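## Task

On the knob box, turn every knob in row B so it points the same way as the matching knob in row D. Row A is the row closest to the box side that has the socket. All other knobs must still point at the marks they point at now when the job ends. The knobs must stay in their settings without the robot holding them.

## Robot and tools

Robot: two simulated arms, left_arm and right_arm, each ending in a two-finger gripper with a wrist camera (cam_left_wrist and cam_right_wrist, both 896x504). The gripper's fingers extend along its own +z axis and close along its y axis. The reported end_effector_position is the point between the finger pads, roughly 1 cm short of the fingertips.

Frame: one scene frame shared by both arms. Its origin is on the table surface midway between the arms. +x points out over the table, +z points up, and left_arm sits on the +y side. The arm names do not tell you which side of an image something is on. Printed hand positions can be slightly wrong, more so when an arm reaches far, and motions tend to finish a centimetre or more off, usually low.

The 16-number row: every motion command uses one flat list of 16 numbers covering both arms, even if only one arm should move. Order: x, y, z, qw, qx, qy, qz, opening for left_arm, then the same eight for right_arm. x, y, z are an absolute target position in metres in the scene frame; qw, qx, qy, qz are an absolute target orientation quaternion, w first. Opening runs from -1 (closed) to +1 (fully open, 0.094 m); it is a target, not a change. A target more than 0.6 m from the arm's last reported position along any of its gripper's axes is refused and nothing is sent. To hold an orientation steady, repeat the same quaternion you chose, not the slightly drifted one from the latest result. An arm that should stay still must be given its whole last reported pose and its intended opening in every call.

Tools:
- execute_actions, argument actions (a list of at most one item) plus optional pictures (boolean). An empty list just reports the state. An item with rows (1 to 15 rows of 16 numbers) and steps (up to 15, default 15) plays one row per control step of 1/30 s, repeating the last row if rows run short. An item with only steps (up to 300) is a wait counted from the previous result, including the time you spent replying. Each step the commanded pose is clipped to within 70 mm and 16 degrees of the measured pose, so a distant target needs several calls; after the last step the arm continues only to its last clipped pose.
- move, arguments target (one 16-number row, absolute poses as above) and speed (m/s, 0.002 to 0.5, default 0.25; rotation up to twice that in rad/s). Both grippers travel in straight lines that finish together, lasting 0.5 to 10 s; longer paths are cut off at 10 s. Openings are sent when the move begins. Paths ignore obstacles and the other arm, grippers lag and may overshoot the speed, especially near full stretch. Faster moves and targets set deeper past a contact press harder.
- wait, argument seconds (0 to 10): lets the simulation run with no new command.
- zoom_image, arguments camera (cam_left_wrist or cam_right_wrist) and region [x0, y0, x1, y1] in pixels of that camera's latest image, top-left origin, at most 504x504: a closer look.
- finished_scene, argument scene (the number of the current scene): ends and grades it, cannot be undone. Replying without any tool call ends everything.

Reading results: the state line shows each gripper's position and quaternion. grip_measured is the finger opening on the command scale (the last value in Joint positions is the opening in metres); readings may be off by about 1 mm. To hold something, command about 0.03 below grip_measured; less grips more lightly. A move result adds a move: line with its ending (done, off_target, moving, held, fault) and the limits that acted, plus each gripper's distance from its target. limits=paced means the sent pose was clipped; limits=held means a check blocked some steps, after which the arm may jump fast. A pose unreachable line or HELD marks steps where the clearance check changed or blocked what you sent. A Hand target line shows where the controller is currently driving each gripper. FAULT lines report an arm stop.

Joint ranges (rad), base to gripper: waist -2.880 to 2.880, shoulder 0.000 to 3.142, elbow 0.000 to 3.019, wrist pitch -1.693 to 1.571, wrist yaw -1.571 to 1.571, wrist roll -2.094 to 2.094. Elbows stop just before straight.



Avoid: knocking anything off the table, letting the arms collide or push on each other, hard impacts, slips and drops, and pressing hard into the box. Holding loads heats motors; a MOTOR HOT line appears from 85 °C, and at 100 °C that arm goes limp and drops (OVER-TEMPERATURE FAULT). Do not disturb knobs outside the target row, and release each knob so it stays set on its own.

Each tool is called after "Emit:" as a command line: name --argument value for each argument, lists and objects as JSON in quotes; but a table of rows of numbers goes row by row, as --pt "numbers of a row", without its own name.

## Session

Emit:
execute_actions --actions '[]'

Scene clock: 0.00 s of 8400.00 s.
left_arm: end_effector_position=(+0.5002, +0.5530, +0.1965) grip_measured=+1.000 end_effector_quat_wxyz=(+0.113, -0.011, +0.987, -0.114) | right_arm: end_effector_position=(+0.1675, -0.2446, +0.3455) grip_measured=+1.000 end_effector_quat_wxyz=(+0.509, +0.117, +0.853, -0.001)
Joint positions: left_arm=[ 0.857  1.774  1.632 -1.391  0.321  0.651  0.094] | right_arm=[ 1.314  0.661  0.882 -1.557  1.051  1.436  0.094]
Joint velocities: left_arm=[ 0.005 -0.015  0.002  0.002 -0.022 -0.022  0.   ] | right_arm=[-0.005 -0.005  0.012  0.017 -0.022  0.007  0.   ]
Hand target (left_arm): +0.506, +0.558, +0.213; +0.129, -0.008, +0.986, -0.102
Hand target (right_arm): +0.168, -0.243, +0.355; +0.510, +0.123, +0.851, +0.010

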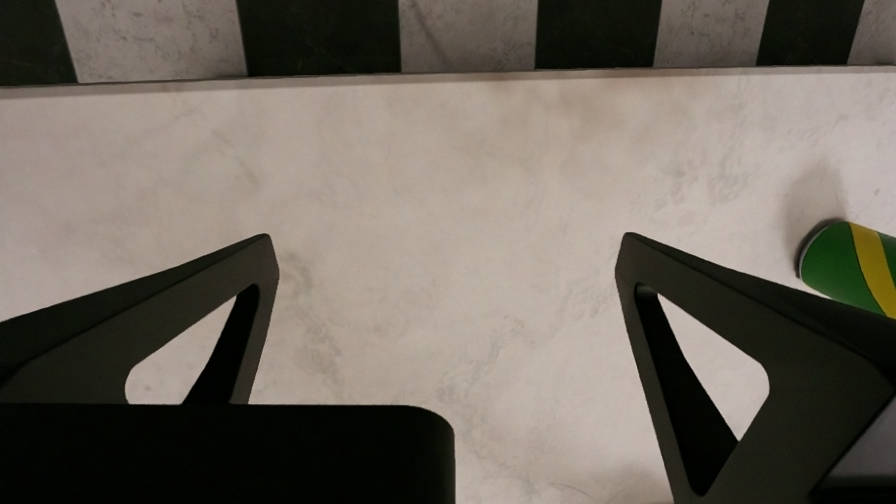

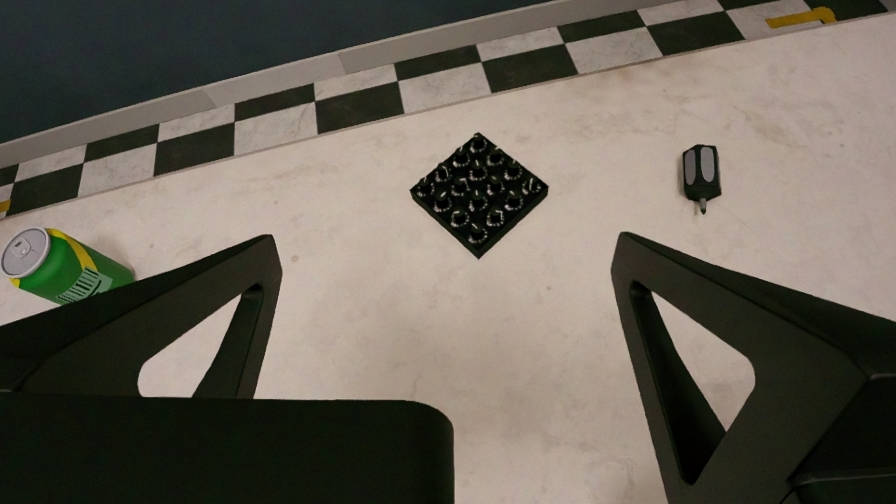

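Emit:
zoom_image --camera "cam_right_wrist" --region '[400, 120, 560, 270]'

Region (400, 120, 560, 270) of cam_right_wrist's 896x504 image, scaled by 3.150, with more detail than that image has; it fills the top 472 rows of this view, and the rest is white.

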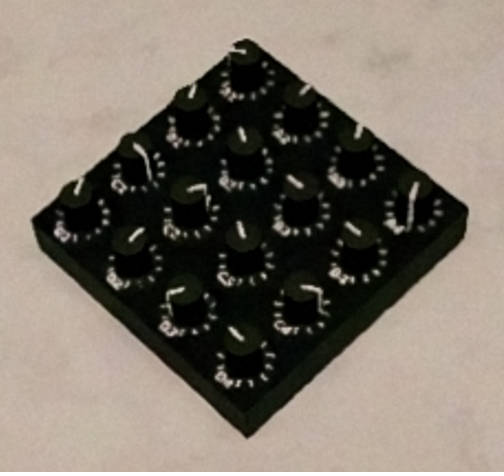

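Emit:
move --target '[0.27, 0.42, 0.20, 0.113, -0.011, 0.987, -0.114, 1.0, 0.422, -0.291, 0.122, 0.0, -0.2672, 0.9636, 0.0, 1.0]' --speed 0.35

Scene clock: 80.10 s of 8400.00 s.
left_arm: end_effector_position=(+0.2733, +0.4213, +0.2023) grip_measured=+1.000 end_effector_quat_wxyz=(+0.114, -0.015, +0.987, -0.112) | right_arm: end_effector_position=(+0.4049, -0.2919, +0.1016) grip_measured=+1.000 end_effector_quat_wxyz=(-0.027, -0.265, +0.964, -0.001)
Joint positions: left_arm=[ 0.995  1.102  0.945 -1.417  0.321  0.787  0.094] | right_arm=[ 0.204  1.603  1.171 -1.192  0.007 -0.346  0.094]
Joint velocities: left_arm=[ 0.005 -0.005 -0.007 -0.007  0.037 -0.066  0.   ] | right_arm=[-0.005 -0.015 -0.032 -0.002 -0.022 -0.037  0.   ]
Hand target (left_arm): +0.270, +0.421, +0.202; +0.113, -0.011, +0.987, -0.114
Hand target (right_arm): +0.420, -0.296, +0.118; -0.009, -0.266, +0.964, -0.003
Off the commanded pose (left_arm): 0.004 m, 1 deg.
Off the commanded pose (right_arm): 0.027 m, 3 deg.
After step 90, 74.63 s passed at rest.
move: off_target (right_arm)

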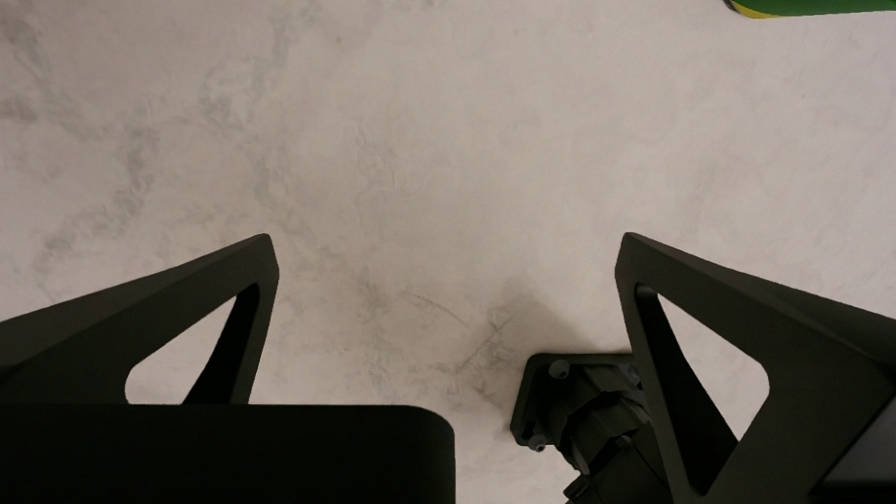

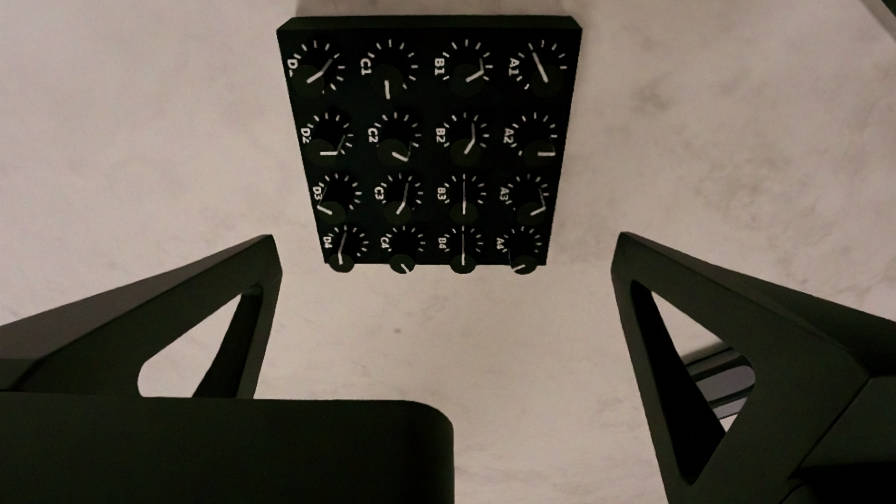

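Emit:
zoom_image --camera "cam_right_wrist" --region '[270, 5, 590, 285]'

Emit:
zoom_image --camera "cam_right_wrist" --region '[290, 100, 580, 235]'

Region (270, 5, 590, 285) of cam_right_wrist's 896x504 image, scaled by 1.575, with more detail than that image has; it fills the top 441 rows of this view, and the rest is white.

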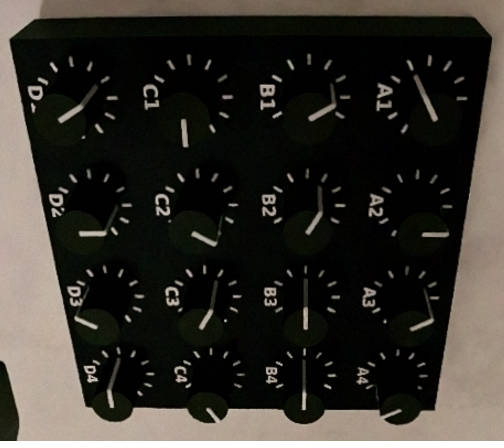

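Region (290, 100, 580, 235) of cam_right_wrist's 896x504 image, scaled by 1.738, with more detail than that image has; it fills the top 235 rows of this view, and the rest is white.

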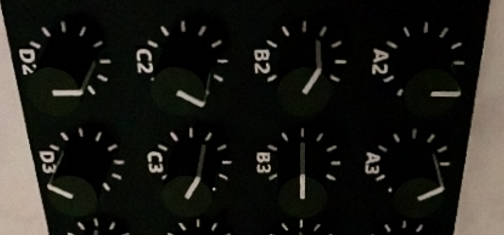

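Emit:
move --target '[0.27, 0.42, 0.20, 0.113, -0.011, 0.987, -0.114, 1.0, 0.4135, -0.299, 0.064, 0.0, -0.265, 0.9642, 0.0, -0.57]' --speed 0.06

Scene clock: 119.23 s of 8400.00 s.
left_arm: end_effector_position=(+0.2733, +0.4213, +0.2023) grip_measured=+1.000 end_effector_quat_wxyz=(+0.114, -0.014, +0.987, -0.112) | right_arm: end_effector_position=(+0.4087, -0.2932, +0.0677) grip_measured=-0.568 end_effector_quat_wxyz=(-0.002, -0.265, +0.964, -0.001)
Joint positions: left_arm=[ 0.995  1.102  0.945 -1.417  0.321  0.788  0.094] | right_arm=[ 0.198  1.623  1.098 -1.049  0.003 -0.353  0.02 ]
Joint velocities: left_arm=[-0.005  0.005 -0.012 -0.002 -0.037 -0.022  0.   ] | right_arm=[-0.005 -0.024 -0.002 -0.007 -0.066 -0.007  0.   ]
Hand target (left_arm): +0.270, +0.420, +0.200; +0.113, -0.011, +0.987, -0.114
Hand target (right_arm): +0.413, -0.299, +0.064; -0.000, -0.264, +0.964, +0.000
Off the commanded pose (left_arm): 0.004 m, 0 deg.
Off the commanded pose (right_arm): 0.008 m, 0 deg.
After step 90, 35.10 s passed at rest.
move: done

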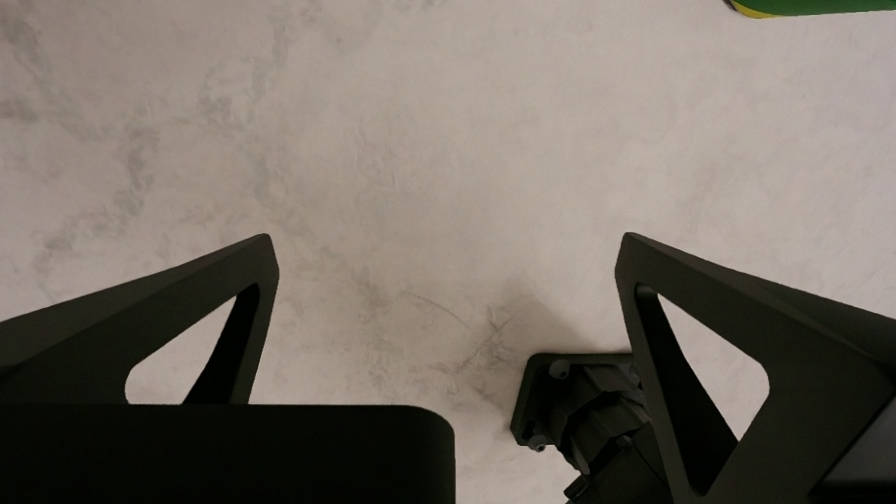

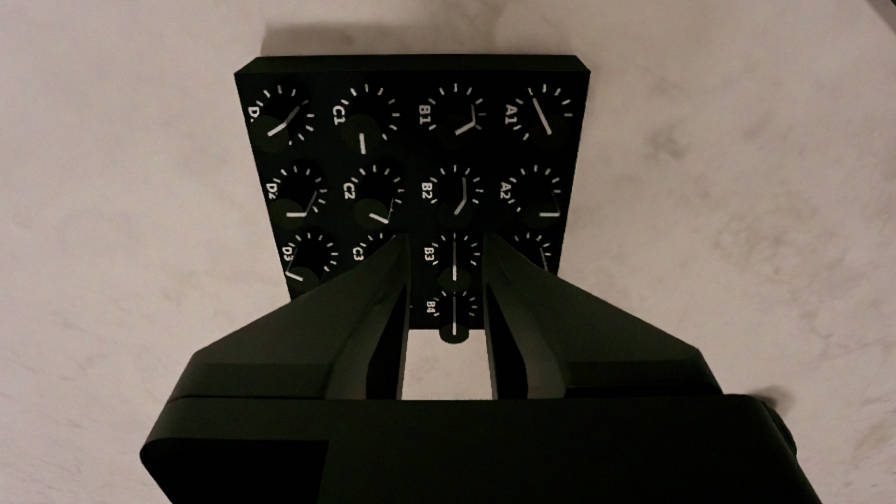

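Emit:
zoom_image --camera "cam_right_wrist" --region '[340, 150, 580, 300]'

Region (340, 150, 580, 300) of cam_right_wrist's 896x504 image, scaled by 2.100, with more detail than that image has; it fills the top 315 rows of this view, and the rest is white.

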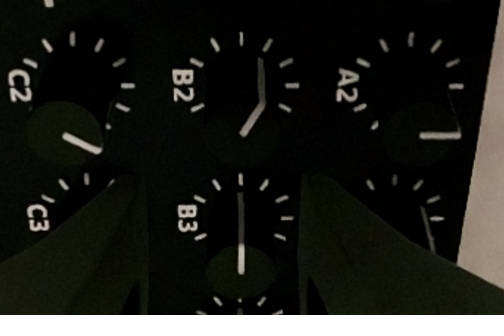

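Emit:
execute_actions --actions '[{"rows": [[0.27,0.42,0.20,0.113,-0.011,0.987,-0.114,1.0,0.4137,-0.2993,0.0636,0.0,-0.265,0.9642,0.0,-0.57],[0.27,0.42,0.20,0.113,-0.011,0.987,-0.114,1.0,0.4139,-0.2997,0.0624,0.0,-0.265,0.9642,0.0,-0.57],[0.27,0.42,0.20,0.113,-0.011,0.987,-0.114,1.0,0.4141,-0.3000,0.0607,0.0,-0.265,0.9642,0.0,-0.57],[0.27,0.42,0.20,0.113,-0.011,0.987,-0.114,1.0,0.4143,-0.3004,0.0584,0.0,-0.265,0.9642,0.0,-0.57],[0.27,0.42,0.20,0.113,-0.011,0.987,-0.114,1.0,0.4145,-0.3007,0.0558,0.0,-0.265,0.9642,0.0,-0.57],[0.27,0.42,0.20,0.113,-0.011,0.987,-0.114,1.0,0.4147,-0.3011,0.0530,0.0,-0.265,0.9642,0.0,-0.57],[0.27,0.42,0.20,0.113,-0.011,0.987,-0.114,1.0,0.4149,-0.3014,0.0500,0.0,-0.265,0.9642,0.0,-0.57],[0.27,0.42,0.20,0.113,-0.011,0.987,-0.114,1.0,0.4149,-0.3014,0.0470,0.0,-0.265,0.9642,0.0,-0.57],[0.27,0.42,0.20,0.113,-0.011,0.987,-0.114,1.0,0.4149,-0.3014,0.0442,0.0,-0.265,0.9642,0.0,-0.57],[0.27,0.42,0.20,0.113,-0.011,0.987,-0.114,1.0,0.4149,-0.3014,0.0416,0.0,-0.265,0.9642,0.0,-0.57],[0.27,0.42,0.20,0.113,-0.011,0.987,-0.114,1.0,0.4149,-0.3014,0.0393,0.0,-0.265,0.9642,0.0,-0.57],[0.27,0.42,0.20,0.113,-0.011,0.987,-0.114,1.0,0.4149,-0.3014,0.0376,0.0,-0.265,0.9642,0.0,-0.57],[0.27,0.42,0.20,0.113,-0.011,0.987,-0.114,1.0,0.4149,-0.3014,0.0366,0.0,-0.265,0.9642,0.0,-0.57],[0.27,0.42,0.20,0.113,-0.011,0.987,-0.114,1.0,0.4149,-0.3014,0.0362,0.0,-0.265,0.9642,0.0,-0.57]], "steps": 15}]' --pictures false

Emit:
wait --seconds 0.3

Scene clock: 165.30 s of 8400.00 s.
left_arm: end_effector_position=(+0.2733, +0.4213, +0.2023) grip_measured=+1.000 end_effector_quat_wxyz=(+0.114, -0.014, +0.987, -0.112) | right_arm: end_effector_position=(+0.4099, -0.2952, +0.0413) grip_measured=-0.568 end_effector_quat_wxyz=(-0.002, -0.266, +0.964, -0.001)
Joint positions: left_arm=[ 0.995  1.102  0.945 -1.417  0.321  0.788  0.094] | right_arm=[ 0.193  1.664  1.069 -0.98   0.003 -0.359  0.02 ]
Joint velocities: left_arm=[-0.005 -0.005 -0.002  0.002  0.022 -0.037  0.   ] | right_arm=[-0.024  0.112 -0.051  0.061  0.007 -0.081 -0.   ]
Hand target (left_arm): +0.270, +0.420, +0.200; +0.113, -0.011, +0.987, -0.114
Hand target (right_arm): +0.414, -0.301, +0.036; +0.000, -0.265, +0.964, +0.000
Off the commanded pose (left_arm): 0.004 m, 0 deg.
Off the commanded pose (right_arm): 0.009 m, 0 deg.
Steps of this call (steps 1 to 90: nothing new was sent; then 42.57 s passed at rest; steps 91 to 105: all 15 steps of this action). Readings (end_effector_position):
91: left_arm (+0.2733, +0.4213, +0.2023) | right_arm (+0.4087, -0.2932, +0.0677)
92: left_arm (+0.2733, +0.4213, +0.2023) | right_arm (+0.4089, -0.2931, +0.0677)
94: left_arm (+0.2733, +0.4213, +0.2023) | right_arm (+0.4101, -0.2929, +0.0676)
98: left_arm (+0.2733, +0.4213, +0.2023) | right_arm (+0.4128, -0.2934, +0.0625)
105: the state above

Scene clock: 165.60 s of 8400.00 s.
left_arm: end_effector_position=(+0.2733, +0.4213, +0.2023) grip_measured=+1.000 end_effector_quat_wxyz=(+0.114, -0.014, +0.987, -0.112) | right_arm: end_effector_position=(+0.4093, -0.2953, +0.0378) grip_measured=-0.568 end_effector_quat_wxyz=(-0.005, -0.266, +0.964, -0.001)
Joint positions: left_arm=[ 0.995  1.102  0.945 -1.417  0.321  0.788  0.094] | right_arm=[ 0.193  1.671  1.067 -0.976  0.003 -0.36   0.02 ]
Joint velocities: left_arm=[-0.005 -0.015 -0.002  0.007 -0.051  0.022  0.   ] | right_arm=[-0.015 -0.005 -0.002 -0.012  0.007  0.007 -0.   ]
Hand target (left_arm): +0.270, +0.420, +0.200; +0.113, -0.011, +0.987, -0.114
Hand target (right_arm): +0.414, -0.301, +0.036; -0.000, -0.265, +0.964, +0.000
Off the commanded pose (left_arm): 0.004 m, 0 deg.
Off the commanded pose (right_arm): 0.008 m, 1 deg.
Steps of this call (steps 1 to 9: nothing new was sent). Readings (end_effector_position):
1: left_arm (+0.2733, +0.4213, +0.2023) | right_arm (+0.4094, -0.2953, +0.0395)
2: left_arm (+0.2733, +0.4213, +0.2023) | right_arm (+0.4090, -0.2953, +0.0383)
4: left_arm (+0.2733, +0.4213, +0.2023) | right_arm (+0.4089, -0.2953, +0.0378)
8: left_arm (+0.2733, +0.4213, +0.2023) | right_arm (+0.4093, -0.2953, +0.0378)
9: the state above

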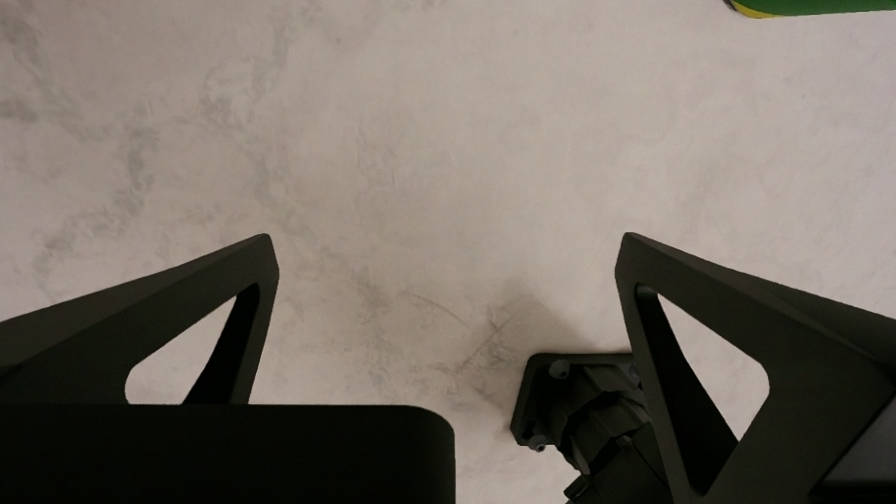

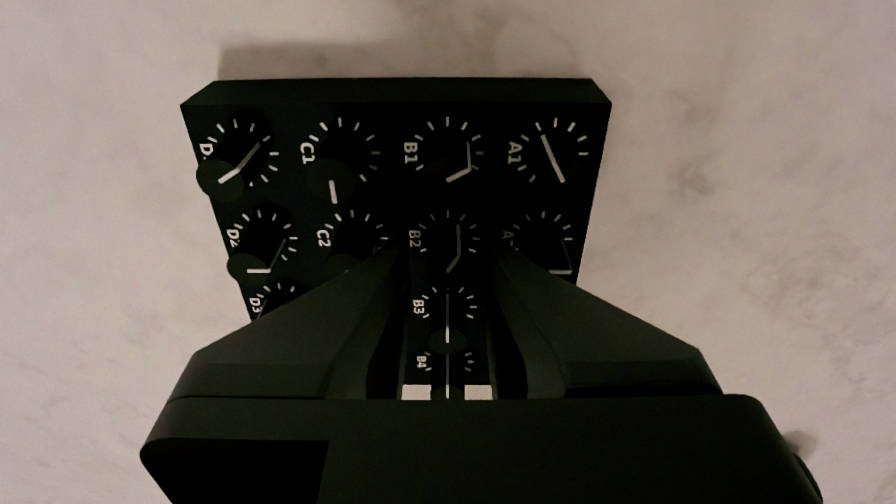

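Emit:
zoom_image --camera "cam_right_wrist" --region '[220, 160, 600, 360]'

Emit:
zoom_image --camera "cam_right_wrist" --region '[390, 190, 510, 310]'

Region (220, 160, 600, 360) of cam_right_wrist's 896x504 image, scaled by 1.326, with more detail than that image has; it fills the top 265 rows of this view, and the rest is white.

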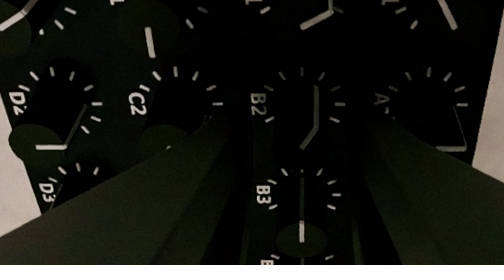

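Region (390, 190, 510, 310) of cam_right_wrist's 896x504 image, scaled by 4.200, with more detail than that image has.

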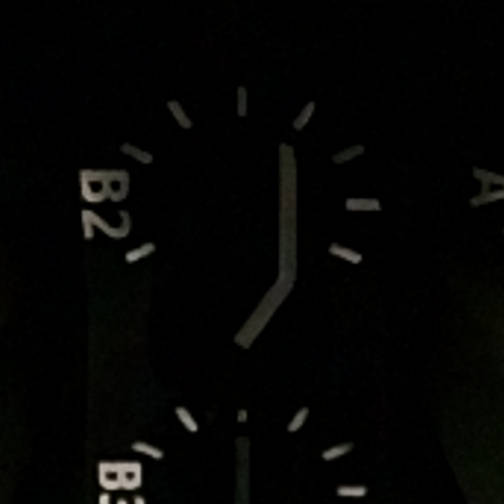

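Emit:
execute_actions --actions '[{"rows": [[0.27,0.42,0.20,0.113,-0.011,0.987,-0.114,1.0,0.4094,-0.2953,0.0378,0.0,-0.266,0.964,0.0,-0.61],[0.27,0.42,0.20,0.113,-0.011,0.987,-0.114,1.0,0.4094,-0.2953,0.0378,0.0,-0.266,0.964,0.0,-0.65],[0.27,0.42,0.20,0.113,-0.011,0.987,-0.114,1.0,0.4094,-0.2953,0.0378,0.0,-0.266,0.964,0.0,-0.68],[0.27,0.42,0.20,0.113,-0.011,0.987,-0.114,1.0,0.4094,-0.2953,0.0378,0.0,-0.266,0.964,0.0,-0.70],[0.27,0.42,0.20,0.113,-0.011,0.987,-0.114,1.0,0.4094,-0.2953,0.0378,0.0,-0.266,0.964,0.0,-0.72],[0.27,0.42,0.20,0.113,-0.011,0.987,-0.114,1.0,0.4094,-0.2953,0.0378,0.0,-0.266,0.964,0.0,-0.735],[0.27,0.42,0.20,0.113,-0.011,0.987,-0.114,1.0,0.4094,-0.2953,0.0378,0.0,-0.266,0.964,0.0,-0.745],[0.27,0.42,0.20,0.113,-0.011,0.987,-0.114,1.0,0.4094,-0.2953,0.0378,0.0,-0.266,0.964,0.0,-0.755],[0.27,0.42,0.20,0.113,-0.011,0.987,-0.114,1.0,0.4094,-0.2953,0.0378,0.0,-0.266,0.964,0.0,-0.765],[0.27,0.42,0.20,0.113,-0.011,0.987,-0.114,1.0,0.4094,-0.2953,0.0378,0.0,-0.266,0.964,0.0,-0.775],[0.27,0.42,0.20,0.113,-0.011,0.987,-0.114,1.0,0.4094,-0.2953,0.0378,0.0,-0.266,0.964,0.0,-0.785],[0.27,0.42,0.20,0.113,-0.011,0.987,-0.114,1.0,0.4094,-0.2953,0.0378,0.0,-0.266,0.964,0.0,-0.795]], "steps": 14}]' --pictures false

Emit:
move --target '[0.27, 0.42, 0.20, 0.113, -0.011, 0.987, -0.114, 1.0, 0.4094, -0.2953, 0.0378, 0.0, 0.2592, 0.9658, 0.0, -0.795]' --speed 0.4

Scene clock: 198.27 s of 8400.00 s.
left_arm: end_effector_position=(+0.2733, +0.4213, +0.2023) grip_measured=+1.000 end_effector_quat_wxyz=(+0.114, -0.014, +0.987, -0.112) | right_arm: end_effector_position=(+0.4068, -0.2957, +0.0360) grip_measured=-0.783 end_effector_quat_wxyz=(-0.007, -0.266, +0.964, -0.001)
Joint positions: left_arm=[ 0.995  1.102  0.945 -1.417  0.321  0.788  0.094] | right_arm=[ 0.193  1.671  1.061 -0.975  0.003 -0.36   0.01 ]
Joint velocities: left_arm=[-0.005  0.005  0.002 -0.007 -0.022  0.007  0.   ] | right_arm=[-0.005 -0.005  0.002 -0.012  0.051  0.081  0.   ]
Hand target (left_arm): +0.270, +0.420, +0.200; +0.113, -0.011, +0.987, -0.114
Hand target (right_arm): +0.409, -0.295, +0.038; -0.000, -0.266, +0.964, +0.000
Off the commanded pose (left_arm): 0.004 m, 0 deg.
Off the commanded pose (right_arm): 0.003 m, 1 deg.
Steps of this call (steps 1 to 90: nothing new was sent; then 29.20 s passed at rest; steps 91 to 104: all 14 steps of this action). Readings (end_effector_position):
91: left_arm (+0.2733, +0.4213, +0.2023) | right_arm (+0.4091, -0.2953, +0.0377)
92: left_arm (+0.2733, +0.4213, +0.2023) | right_arm (+0.4086, -0.2954, +0.0374)
94: left_arm (+0.2733, +0.4213, +0.2023) | right_arm (+0.4072, -0.2957, +0.0364)
98: left_arm (+0.2733, +0.4213, +0.2023) | right_arm (+0.4068, -0.2957, +0.0360)
104: the state above

Scene clock: 200.50 s of 8400.00 s.
left_arm: end_effector_position=(+0.2733, +0.4213, +0.2023) grip_measured=+1.000 end_effector_quat_wxyz=(+0.114, -0.014, +0.987, -0.112) | right_arm: end_effector_position=(+0.4066, -0.2944, +0.0361) grip_measured=-0.783 end_effector_quat_wxyz=(-0.007, +0.250, +0.968, -0.001)
Joint positions: left_arm=[ 0.995  1.102  0.945 -1.417  0.321  0.788  0.094] | right_arm=[ 0.193  1.671  1.061 -0.975 -0.005  0.684  0.01 ]
Joint velocities: left_arm=[-0.005  0.005 -0.007 -0.007  0.022 -0.051  0.   ] | right_arm=[-0.005 -0.015 -0.002 -0.022 -0.051  0.051 -0.   ]
Hand target (left_arm): +0.270, +0.420, +0.200; +0.113, -0.011, +0.987, -0.114
Hand target (right_arm): +0.409, -0.295, +0.038; -0.000, +0.259, +0.966, +0.000
Off the commanded pose (left_arm): 0.004 m, 0 deg.
Off the commanded pose (right_arm): 0.003 m, 1 deg.
move: done

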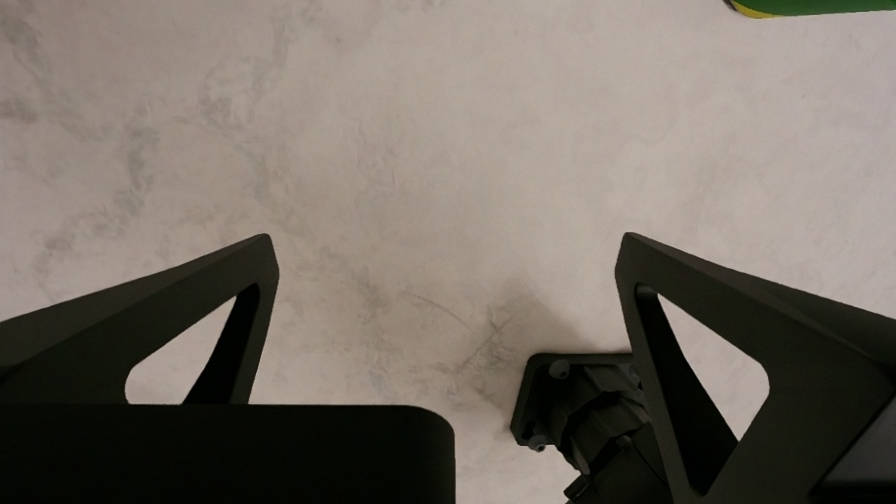

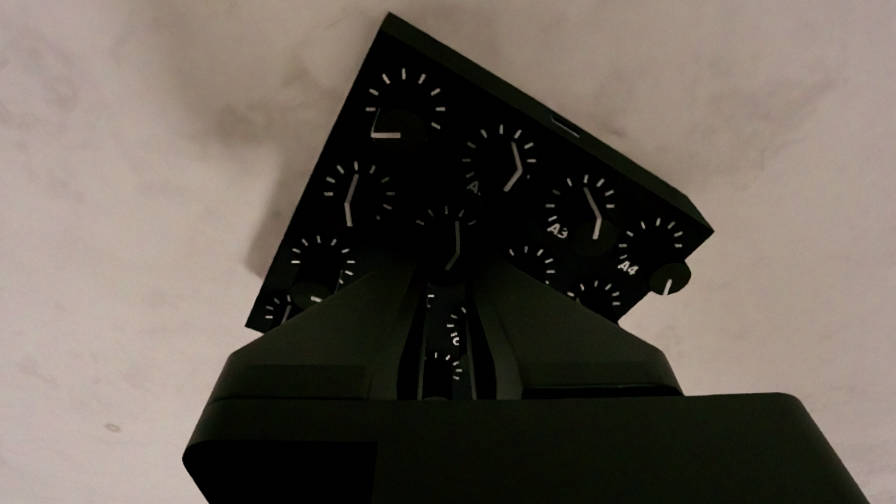

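Emit:
zoom_image --camera "cam_right_wrist" --region '[390, 110, 560, 290]'

Region (390, 110, 560, 290) of cam_right_wrist's 896x504 image, scaled by 2.800, with more detail than that image has.

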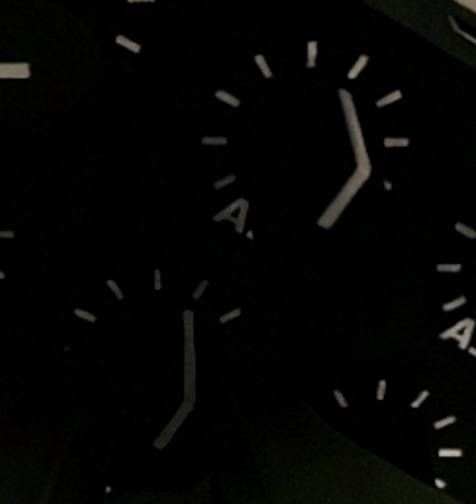

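Emit:
execute_actions --actions '[{"rows": [[0.27,0.42,0.20,0.113,-0.011,0.987,-0.114,1.0,0.4066,-0.2944,0.0361,-0.007,0.250,0.968,-0.001,-0.73],[0.27,0.42,0.20,0.113,-0.011,0.987,-0.114,1.0,0.4066,-0.2944,0.0361,-0.007,0.250,0.968,-0.001,-0.67],[0.27,0.42,0.20,0.113,-0.011,0.987,-0.114,1.0,0.4066,-0.2944,0.0361,-0.007,0.250,0.968,-0.001,-0.61],[0.27,0.42,0.20,0.113,-0.011,0.987,-0.114,1.0,0.4066,-0.2944,0.0361,-0.007,0.250,0.968,-0.001,-0.56],[0.27,0.42,0.20,0.113,-0.011,0.987,-0.114,1.0,0.4066,-0.2944,0.0370,-0.0064,0.250,0.968,-0.0007,-0.56],[0.27,0.42,0.20,0.113,-0.011,0.987,-0.114,1.0,0.4066,-0.2944,0.0390,-0.0050,0.250,0.968,-0.0001,-0.56],[0.27,0.42,0.20,0.113,-0.011,0.987,-0.114,1.0,0.4066,-0.2944,0.0418,-0.0031,0.250,0.968,0.0008,-0.56],[0.27,0.42,0.20,0.113,-0.011,0.987,-0.114,1.0,0.4066,-0.2944,0.0448,-0.0010,0.250,0.968,0.0018,-0.56],[0.27,0.42,0.20,0.113,-0.011,0.987,-0.114,1.0,0.4066,-0.2944,0.0478,0.0011,0.250,0.968,0.0027,-0.56],[0.27,0.42,0.20,0.113,-0.011,0.987,-0.114,1.0,0.4066,-0.2944,0.0508,0.0031,0.250,0.968,0.0037,-0.56],[0.27,0.42,0.20,0.113,-0.011,0.987,-0.114,1.0,0.4066,-0.2944,0.0538,0.0052,0.250,0.968,0.0046,-0.56],[0.27,0.42,0.20,0.113,-0.011,0.987,-0.114,1.0,0.4066,-0.2944,0.0568,0.0073,0.250,0.968,0.0056,-0.56],[0.27,0.42,0.20,0.113,-0.011,0.987,-0.114,1.0,0.4066,-0.2944,0.0598,0.0094,0.250,0.968,0.0065,-0.56],[0.27,0.42,0.20,0.113,-0.011,0.987,-0.114,1.0,0.4066,-0.2944,0.0628,0.0114,0.250,0.968,0.0075,-0.56],[0.27,0.42,0.20,0.113,-0.011,0.987,-0.114,1.0,0.4066,-0.2944,0.0655,0.0133,0.250,0.968,0.0083,-0.56]], "steps": 15}]' --pictures false

Emit:
execute_actions --actions '[{"rows": [[0.27,0.42,0.20,0.113,-0.011,0.987,-0.114,1.0,0.4066,-0.2944,0.0678,0.0149,0.250,0.968,0.0091,-0.56],[0.27,0.42,0.20,0.113,-0.011,0.987,-0.114,1.0,0.4066,-0.2944,0.0695,0.0160,0.250,0.968,0.0096,-0.56],[0.27,0.42,0.20,0.113,-0.011,0.987,-0.114,1.0,0.4066,-0.2944,0.0705,0.0167,0.250,0.968,0.0099,-0.56],[0.27,0.42,0.20,0.113,-0.011,0.987,-0.114,1.0,0.4066,-0.2944,0.0710,0.0171,0.250,0.968,0.0101,-0.56]], "steps": 5}]' --pictures false

Emit:
execute_actions --actions '[{"rows": [[0.27,0.42,0.20,0.113,-0.011,0.987,-0.114,1.0,0.4064,-0.2947,0.071,0.0169,0.250,0.968,0.0100,-0.56],[0.27,0.42,0.20,0.113,-0.011,0.987,-0.114,1.0,0.4059,-0.2954,0.071,0.0163,0.250,0.968,0.0096,-0.56],[0.27,0.42,0.20,0.113,-0.011,0.987,-0.114,1.0,0.4050,-0.2966,0.071,0.0153,0.250,0.968,0.0090,-0.56],[0.27,0.42,0.20,0.113,-0.011,0.987,-0.114,1.0,0.4039,-0.2980,0.071,0.0141,0.250,0.968,0.0083,-0.56],[0.27,0.42,0.20,0.113,-0.011,0.987,-0.114,1.0,0.4027,-0.2998,0.071,0.0127,0.250,0.968,0.0075,-0.56],[0.27,0.42,0.20,0.113,-0.011,0.987,-0.114,1.0,0.4012,-0.3017,0.071,0.0111,0.250,0.968,0.0065,-0.56],[0.27,0.42,0.20,0.113,-0.011,0.987,-0.114,1.0,0.3998,-0.3038,0.071,0.0094,0.250,0.968,0.0056,-0.56],[0.27,0.42,0.20,0.113,-0.011,0.987,-0.114,1.0,0.3982,-0.3058,0.071,0.0077,0.250,0.968,0.0045,-0.56],[0.27,0.42,0.20,0.113,-0.011,0.987,-0.114,1.0,0.3968,-0.3079,0.071,0.0060,0.250,0.968,0.0036,-0.56],[0.27,0.42,0.20,0.113,-0.011,0.987,-0.114,1.0,0.3953,-0.3098,0.071,0.0044,0.250,0.968,0.0026,-0.56],[0.27,0.42,0.20,0.113,-0.011,0.987,-0.114,1.0,0.3941,-0.3116,0.071,0.0030,0.250,0.968,0.0018,-0.56],[0.27,0.42,0.20,0.113,-0.011,0.987,-0.114,1.0,0.3930,-0.3130,0.071,0.0018,0.250,0.968,0.0011,-0.56],[0.27,0.42,0.20,0.113,-0.011,0.987,-0.114,1.0,0.3921,-0.3142,0.071,0.0008,0.250,0.968,0.0005,-0.56],[0.27,0.42,0.20,0.113,-0.011,0.987,-0.114,1.0,0.3916,-0.3149,0.071,0.0002,0.250,0.968,0.0001,-0.56],[0.27,0.42,0.20,0.113,-0.011,0.987,-0.114,1.0,0.3914,-0.3152,0.071,0.0,0.250,0.968,0.0,-0.56]], "steps": 15}]' --pictures false

Emit:
execute_actions --actions '[{"rows": [[0.27,0.42,0.20,0.113,-0.011,0.987,-0.114,1.0,0.3914,-0.3152,0.0707,0.0,0.250,0.968,0.0,-0.56],[0.27,0.42,0.20,0.113,-0.011,0.987,-0.114,1.0,0.3914,-0.3152,0.0699,0.0,0.250,0.968,0.0,-0.56],[0.27,0.42,0.20,0.113,-0.011,0.987,-0.114,1.0,0.3914,-0.3152,0.0686,0.0,0.250,0.968,0.0,-0.56],[0.27,0.42,0.20,0.113,-0.011,0.987,-0.114,1.0,0.3914,-0.3152,0.0670,0.0,0.250,0.968,0.0,-0.56],[0.27,0.42,0.20,0.113,-0.011,0.987,-0.114,1.0,0.3914,-0.3152,0.0652,0.0,0.250,0.968,0.0,-0.56],[0.27,0.42,0.20,0.113,-0.011,0.987,-0.114,1.0,0.3914,-0.3152,0.0631,0.0,0.250,0.968,0.0,-0.56],[0.27,0.42,0.20,0.113,-0.011,0.987,-0.114,1.0,0.3914,-0.3152,0.0610,0.0,0.250,0.968,0.0,-0.56],[0.27,0.42,0.20,0.113,-0.011,0.987,-0.114,1.0,0.3914,-0.3152,0.0589,0.0,0.250,0.968,0.0,-0.56],[0.27,0.42,0.20,0.113,-0.011,0.987,-0.114,1.0,0.3914,-0.3152,0.0568,0.0,0.250,0.968,0.0,-0.56],[0.27,0.42,0.20,0.113,-0.011,0.987,-0.114,1.0,0.3914,-0.3152,0.0550,0.0,0.250,0.968,0.0,-0.56],[0.27,0.42,0.20,0.113,-0.011,0.987,-0.114,1.0,0.3914,-0.3152,0.0534,0.0,0.250,0.968,0.0,-0.56],[0.27,0.42,0.20,0.113,-0.011,0.987,-0.114,1.0,0.3914,-0.3152,0.0521,0.0,0.250,0.968,0.0,-0.56],[0.27,0.42,0.20,0.113,-0.011,0.987,-0.114,1.0,0.3914,-0.3152,0.0513,0.0,0.250,0.968,0.0,-0.56],[0.27,0.42,0.20,0.113,-0.011,0.987,-0.114,1.0,0.3914,-0.3152,0.0510,0.0,0.250,0.968,0.0,-0.56]], "steps": 15}]' --pictures false

Emit:
wait --seconds 0.3

Scene clock: 321.00 s of 8400.00 s.
left_arm: end_effector_position=(+0.2733, +0.4213, +0.2023) grip_measured=+1.000 end_effector_quat_wxyz=(+0.114, -0.014, +0.987, -0.112) | right_arm: end_effector_position=(+0.4070, -0.2944, +0.0495) grip_measured=-0.562 end_effector_quat_wxyz=(+0.003, +0.251, +0.968, +0.004)
Joint positions: left_arm=[ 0.995  1.102  0.945 -1.417  0.321  0.788  0.094] | right_arm=[ 0.193  1.638  1.061 -0.985 -0.005  0.687  0.021]
Joint velocities: left_arm=[ 0.005 -0.015  0.002 -0.002 -0.022 -0.022  0.   ] | right_arm=[ 0.005 -0.249  0.007 -0.061 -0.037  0.037 -0.001]
Hand target (left_arm): +0.270, +0.420, +0.200; +0.113, -0.011, +0.987, -0.114
Hand target (right_arm): +0.407, -0.294, +0.065; +0.013, +0.250, +0.968, +0.008
Off the commanded pose (left_arm): 0.004 m, 0 deg.
Off the commanded pose (right_arm): 0.016 m, 1 deg.
Steps of this call (steps 1 to 90: nothing new was sent; then 117.00 s passed at rest; steps 91 to 105: all 15 steps of this action). Readings (end_effector_position):
91: left_arm (+0.2733, +0.4213, +0.2023) | right_arm (+0.4066, -0.2944, +0.0361)
92: left_arm (+0.2733, +0.4213, +0.2023) | right_arm (+0.4066, -0.2944, +0.0361)
94: left_arm (+0.2733, +0.4213, +0.2023) | right_arm (+0.4066, -0.2944, +0.0361)
98: left_arm (+0.2733, +0.4213, +0.2023) | right_arm (+0.4066, -0.2944, +0.0361)
105: the state above

Scene clock: 321.17 s of 8400.00 s.
left_arm: end_effector_position=(+0.2733, +0.4213, +0.2023) grip_measured=+1.000 end_effector_quat_wxyz=(+0.114, -0.014, +0.987, -0.112) | right_arm: end_effector_position=(+0.4073, -0.2943, +0.0655) grip_measured=-0.562 end_effector_quat_wxyz=(+0.016, +0.251, +0.968, +0.010)
Joint positions: left_arm=[ 0.995  1.102  0.945 -1.417  0.321  0.788  0.094] | right_arm=[ 0.193  1.6    1.061 -0.995 -0.005  0.687  0.021]
Joint velocities: left_arm=[-0.015 -0.005  0.007  0.007 -0.022 -0.007  0.   ] | right_arm=[-0.024 -0.151  0.022 -0.032  0.037  0.066  0.   ]
Hand target (left_arm): +0.270, +0.420, +0.200; +0.113, -0.011, +0.987, -0.114
Hand target (right_arm): +0.407, -0.294, +0.071; +0.017, +0.250, +0.968, +0.010
Off the commanded pose (left_arm): 0.004 m, 0 deg.
Off the commanded pose (right_arm): 0.006 m, 0 deg.
Steps of this call (steps 1 to 5: all 5 steps of this action). Readings (end_effector_position):
1: left_arm (+0.2733, +0.4213, +0.2023) | right_arm (+0.4070, -0.2944, +0.0532)
2: left_arm (+0.2733, +0.4213, +0.2023) | right_arm (+0.4071, -0.2943, +0.0568)
4: left_arm (+0.2733, +0.4213, +0.2023) | right_arm (+0.4072, -0.2943, +0.0631)
5: the state above

Scene clock: 321.67 s of 8400.00 s.
left_arm: end_effector_position=(+0.2733, +0.4213, +0.2023) grip_measured=+1.000 end_effector_quat_wxyz=(+0.114, -0.014, +0.987, -0.112) | right_arm: end_effector_position=(+0.3912, -0.3054, +0.0630) grip_measured=-0.562 end_effector_quat_wxyz=(-0.004, +0.251, +0.968, -0.000)
Joint positions: left_arm=[ 0.995  1.102  0.945 -1.417  0.321  0.788  0.094] | right_arm=[ 0.174  1.587  1.039 -1.031 -0.003  0.667  0.021]
Joint velocities: left_arm=[-0.005 -0.005  0.002  0.007  0.022  0.007  0.   ] | right_arm=[-0.112 -0.044 -0.037 -0.061  0.007 -0.051 -0.002]
Hand target (left_arm): +0.270, +0.420, +0.200; +0.113, -0.011, +0.987, -0.114
Hand target (right_arm): +0.391, -0.315, +0.071; +0.000, +0.250, +0.968, -0.000
Off the commanded pose (left_arm): 0.004 m, 0 deg.
Off the commanded pose (right_arm): 0.013 m, 1 deg.
Steps of this call (steps 1 to 15: all 15 steps of this action). Readings (end_effector_position):
1: left_arm (+0.2733, +0.4213, +0.2023) | right_arm (+0.4074, -0.2943, +0.0671)
2: left_arm (+0.2733, +0.4213, +0.2023) | right_arm (+0.4073, -0.2943, +0.0680)
4: left_arm (+0.2733, +0.4213, +0.2023) | right_arm (+0.4067, -0.2944, +0.0683)
8: left_arm (+0.2733, +0.4213, +0.2023) | right_arm (+0.4021, -0.2954, +0.0665)
15: the state above

Scene clock: 322.17 s of 8400.00 s.
left_arm: end_effector_position=(+0.2733, +0.4213, +0.2023) grip_measured=+1.000 end_effector_quat_wxyz=(+0.114, -0.014, +0.987, -0.112) | right_arm: end_effector_position=(+0.3870, -0.3098, +0.0553) grip_measured=-0.562 end_effector_quat_wxyz=(-0.003, +0.251, +0.968, +0.000)
Joint positions: left_arm=[ 0.995  1.102  0.945 -1.417  0.321  0.788  0.094] | right_arm=[ 0.166  1.586  1.013 -1.003 -0.003  0.659  0.021]
Joint velocities: left_arm=[ 0.005  0.015 -0.012  0.007 -0.051 -0.11   0.   ] | right_arm=[ 0.005  0.005 -0.017  0.056 -0.051  0.007  0.   ]
Hand target (left_arm): +0.270, +0.420, +0.200; +0.113, -0.011, +0.987, -0.114
Hand target (right_arm): +0.391, -0.315, +0.051; -0.000, +0.250, +0.968, -0.000
Off the commanded pose (left_arm): 0.004 m, 0 deg.
Off the commanded pose (right_arm): 0.008 m, 0 deg.
Steps of this call (steps 1 to 15: all 15 steps of this action). Readings (end_effector_position):
1: left_arm (+0.2733, +0.4213, +0.2023) | right_arm (+0.3907, -0.3068, +0.0630)
2: left_arm (+0.2733, +0.4213, +0.2023) | right_arm (+0.3908, -0.3079, +0.0631)
4: left_arm (+0.2733, +0.4213, +0.2023) | right_arm (+0.3910, -0.3090, +0.0633)
8: left_arm (+0.2733, +0.4213, +0.2023) | right_arm (+0.3886, -0.3096, +0.0608)
15: the state above

Scene clock: 322.47 s of 8400.00 s.
left_arm: end_effector_position=(+0.2733, +0.4213, +0.2023) grip_measured=+1.000 end_effector_quat_wxyz=(+0.114, -0.014, +0.987, -0.112) | right_arm: end_effector_position=(+0.3877, -0.3097, +0.0551) grip_measured=-0.562 end_effector_quat_wxyz=(-0.001, +0.251, +0.968, +0.001)
Joint positions: left_arm=[ 0.995  1.102  0.945 -1.417  0.321  0.788  0.094] | right_arm=[ 0.166  1.586  1.012 -0.999 -0.003  0.659  0.021]
Joint velocities: left_arm=[-0.005 -0.005 -0.002 -0.012 -0.007 -0.037  0.   ] | right_arm=[-0.024 -0.024 -0.022  0.007  0.022 -0.051 -0.   ]
Hand target (left_arm): +0.270, +0.420, +0.200; +0.113, -0.011, +0.987, -0.114
Hand target (right_arm): +0.391, -0.315, +0.051; -0.000, +0.250, +0.968, -0.000
Off the commanded pose (left_arm): 0.004 m, 0 deg.
Off the commanded pose (right_arm): 0.008 m, 0 deg.
Steps of this call (steps 1 to 9: nothing new was sent). Readings (end_effector_position):
1: left_arm (+0.2733, +0.4213, +0.2023) | right_arm (+0.3871, -0.3098, +0.0551)
2: left_arm (+0.2733, +0.4213, +0.2023) | right_arm (+0.3873, -0.3097, +0.0551)
4: left_arm (+0.2733, +0.4213, +0.2023) | right_arm (+0.3876, -0.3097, +0.0551)
8: left_arm (+0.2733, +0.4213, +0.2023) | right_arm (+0.3877, -0.3097, +0.0551)
9: the state above

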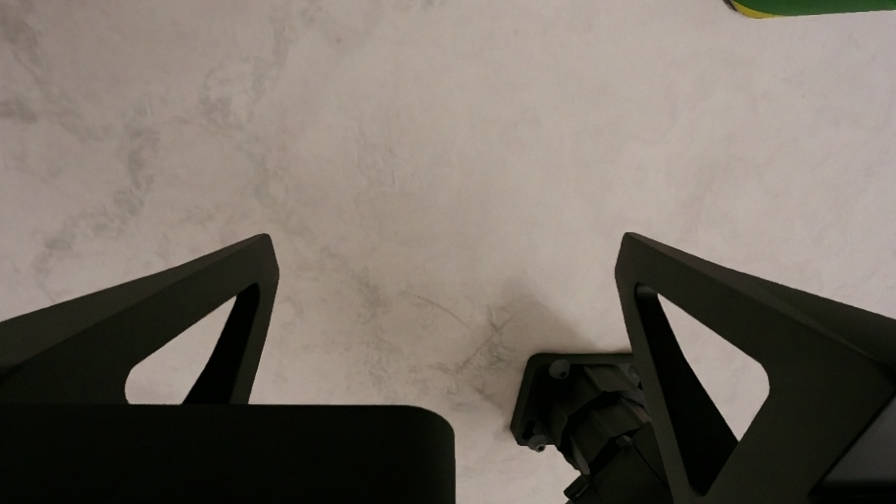

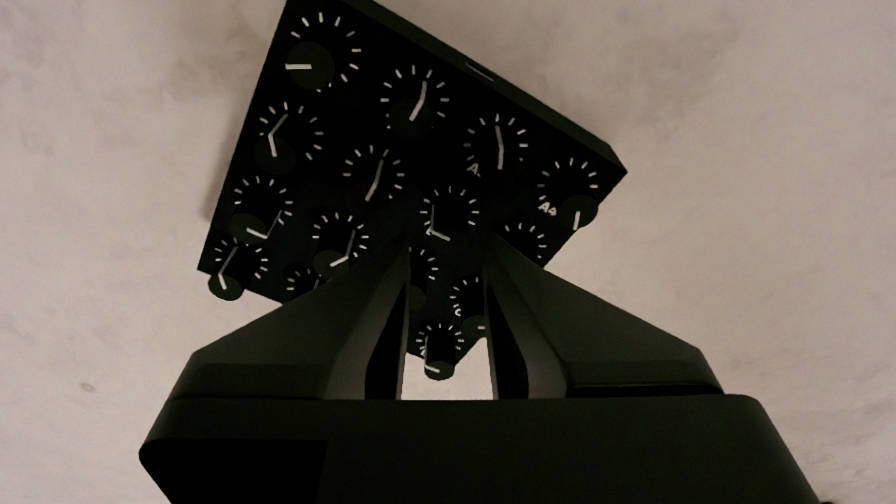

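Emit:
execute_actions --actions '[]'

Emit:
zoom_image --camera "cam_right_wrist" --region '[346, 150, 546, 330]'

Scene clock: 343.20 s of 8400.00 s.
left_arm: end_effector_position=(+0.2733, +0.4213, +0.2023) grip_measured=+1.000 end_effector_quat_wxyz=(+0.114, -0.014, +0.987, -0.112) | right_arm: end_effector_position=(+0.3877, -0.3097, +0.0551) grip_measured=-0.562 end_effector_quat_wxyz=(-0.001, +0.251, +0.968, +0.001)
Joint positions: left_arm=[ 0.995  1.102  0.945 -1.417  0.321  0.788  0.094] | right_arm=[ 0.166  1.586  1.012 -0.999 -0.003  0.659  0.021]
Joint velocities: left_arm=[ 0.005 -0.005 -0.002 -0.007 -0.007 -0.022  0.   ] | right_arm=[-0.034 -0.005  0.007  0.017  0.066 -0.066 -0.   ]
Hand target (left_arm): +0.270, +0.420, +0.200; +0.113, -0.011, +0.987, -0.114
Hand target (right_arm): +0.391, -0.315, +0.051; -0.000, +0.250, +0.968, -0.000
Off the commanded pose (left_arm): 0.004 m, 0 deg.
Off the commanded pose (right_arm): 0.008 m, 0 deg.
Steps of this call (steps 1 to 90: nothing new was sent; then 17.73 s passed at rest). Readings (end_effector_position):
1: left_arm (+0.2733, +0.4213, +0.2023) | right_arm (+0.3877, -0.3097, +0.0551)
2: left_arm (+0.2733, +0.4213, +0.2023) | right_arm (+0.3877, -0.3097, +0.0551)
4: left_arm (+0.2733, +0.4213, +0.2023) | right_arm (+0.3877, -0.3097, +0.0551)
8: left_arm (+0.2733, +0.4213, +0.2023) | right_arm (+0.3877, -0.3097, +0.0551)
90: the state above

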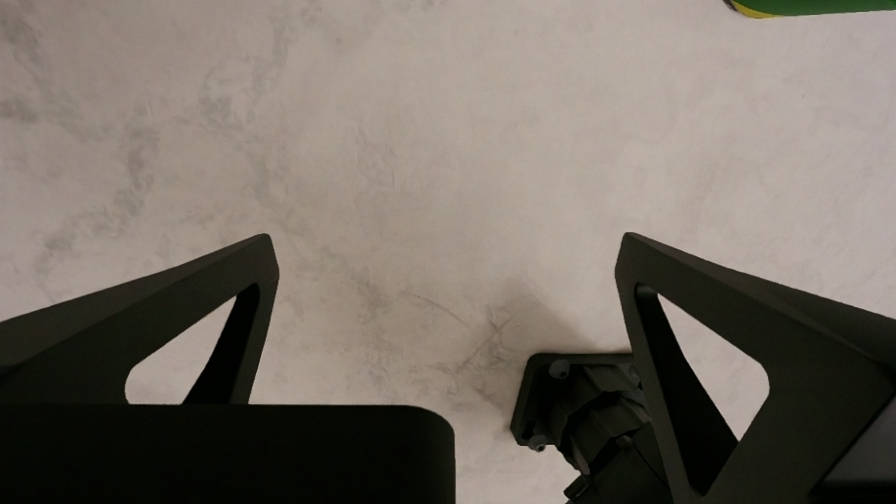

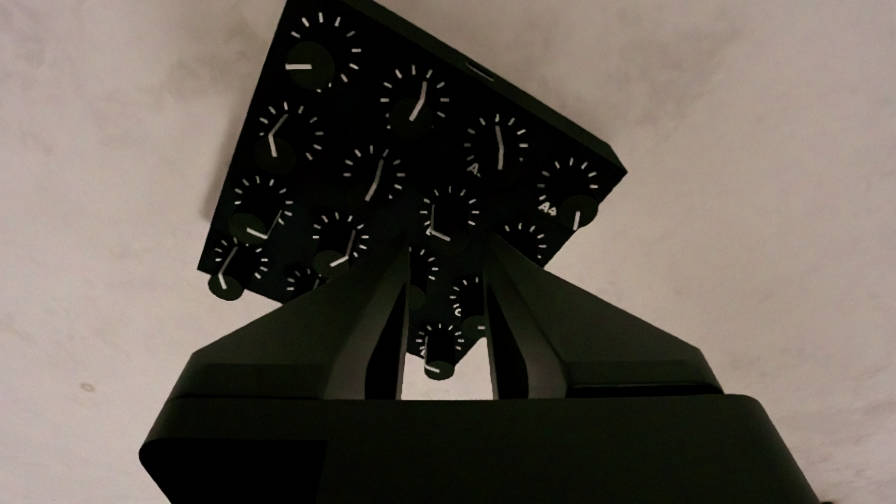

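Region (346, 150, 546, 330) of cam_right_wrist's 896x504 image, scaled by 2.520, with more detail than that image has; it fills the top 454 rows of this view, and the rest is white.

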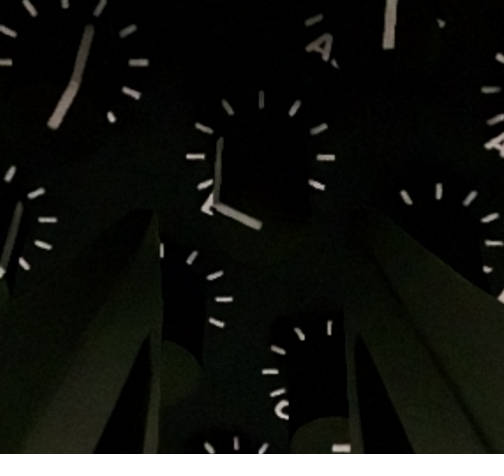

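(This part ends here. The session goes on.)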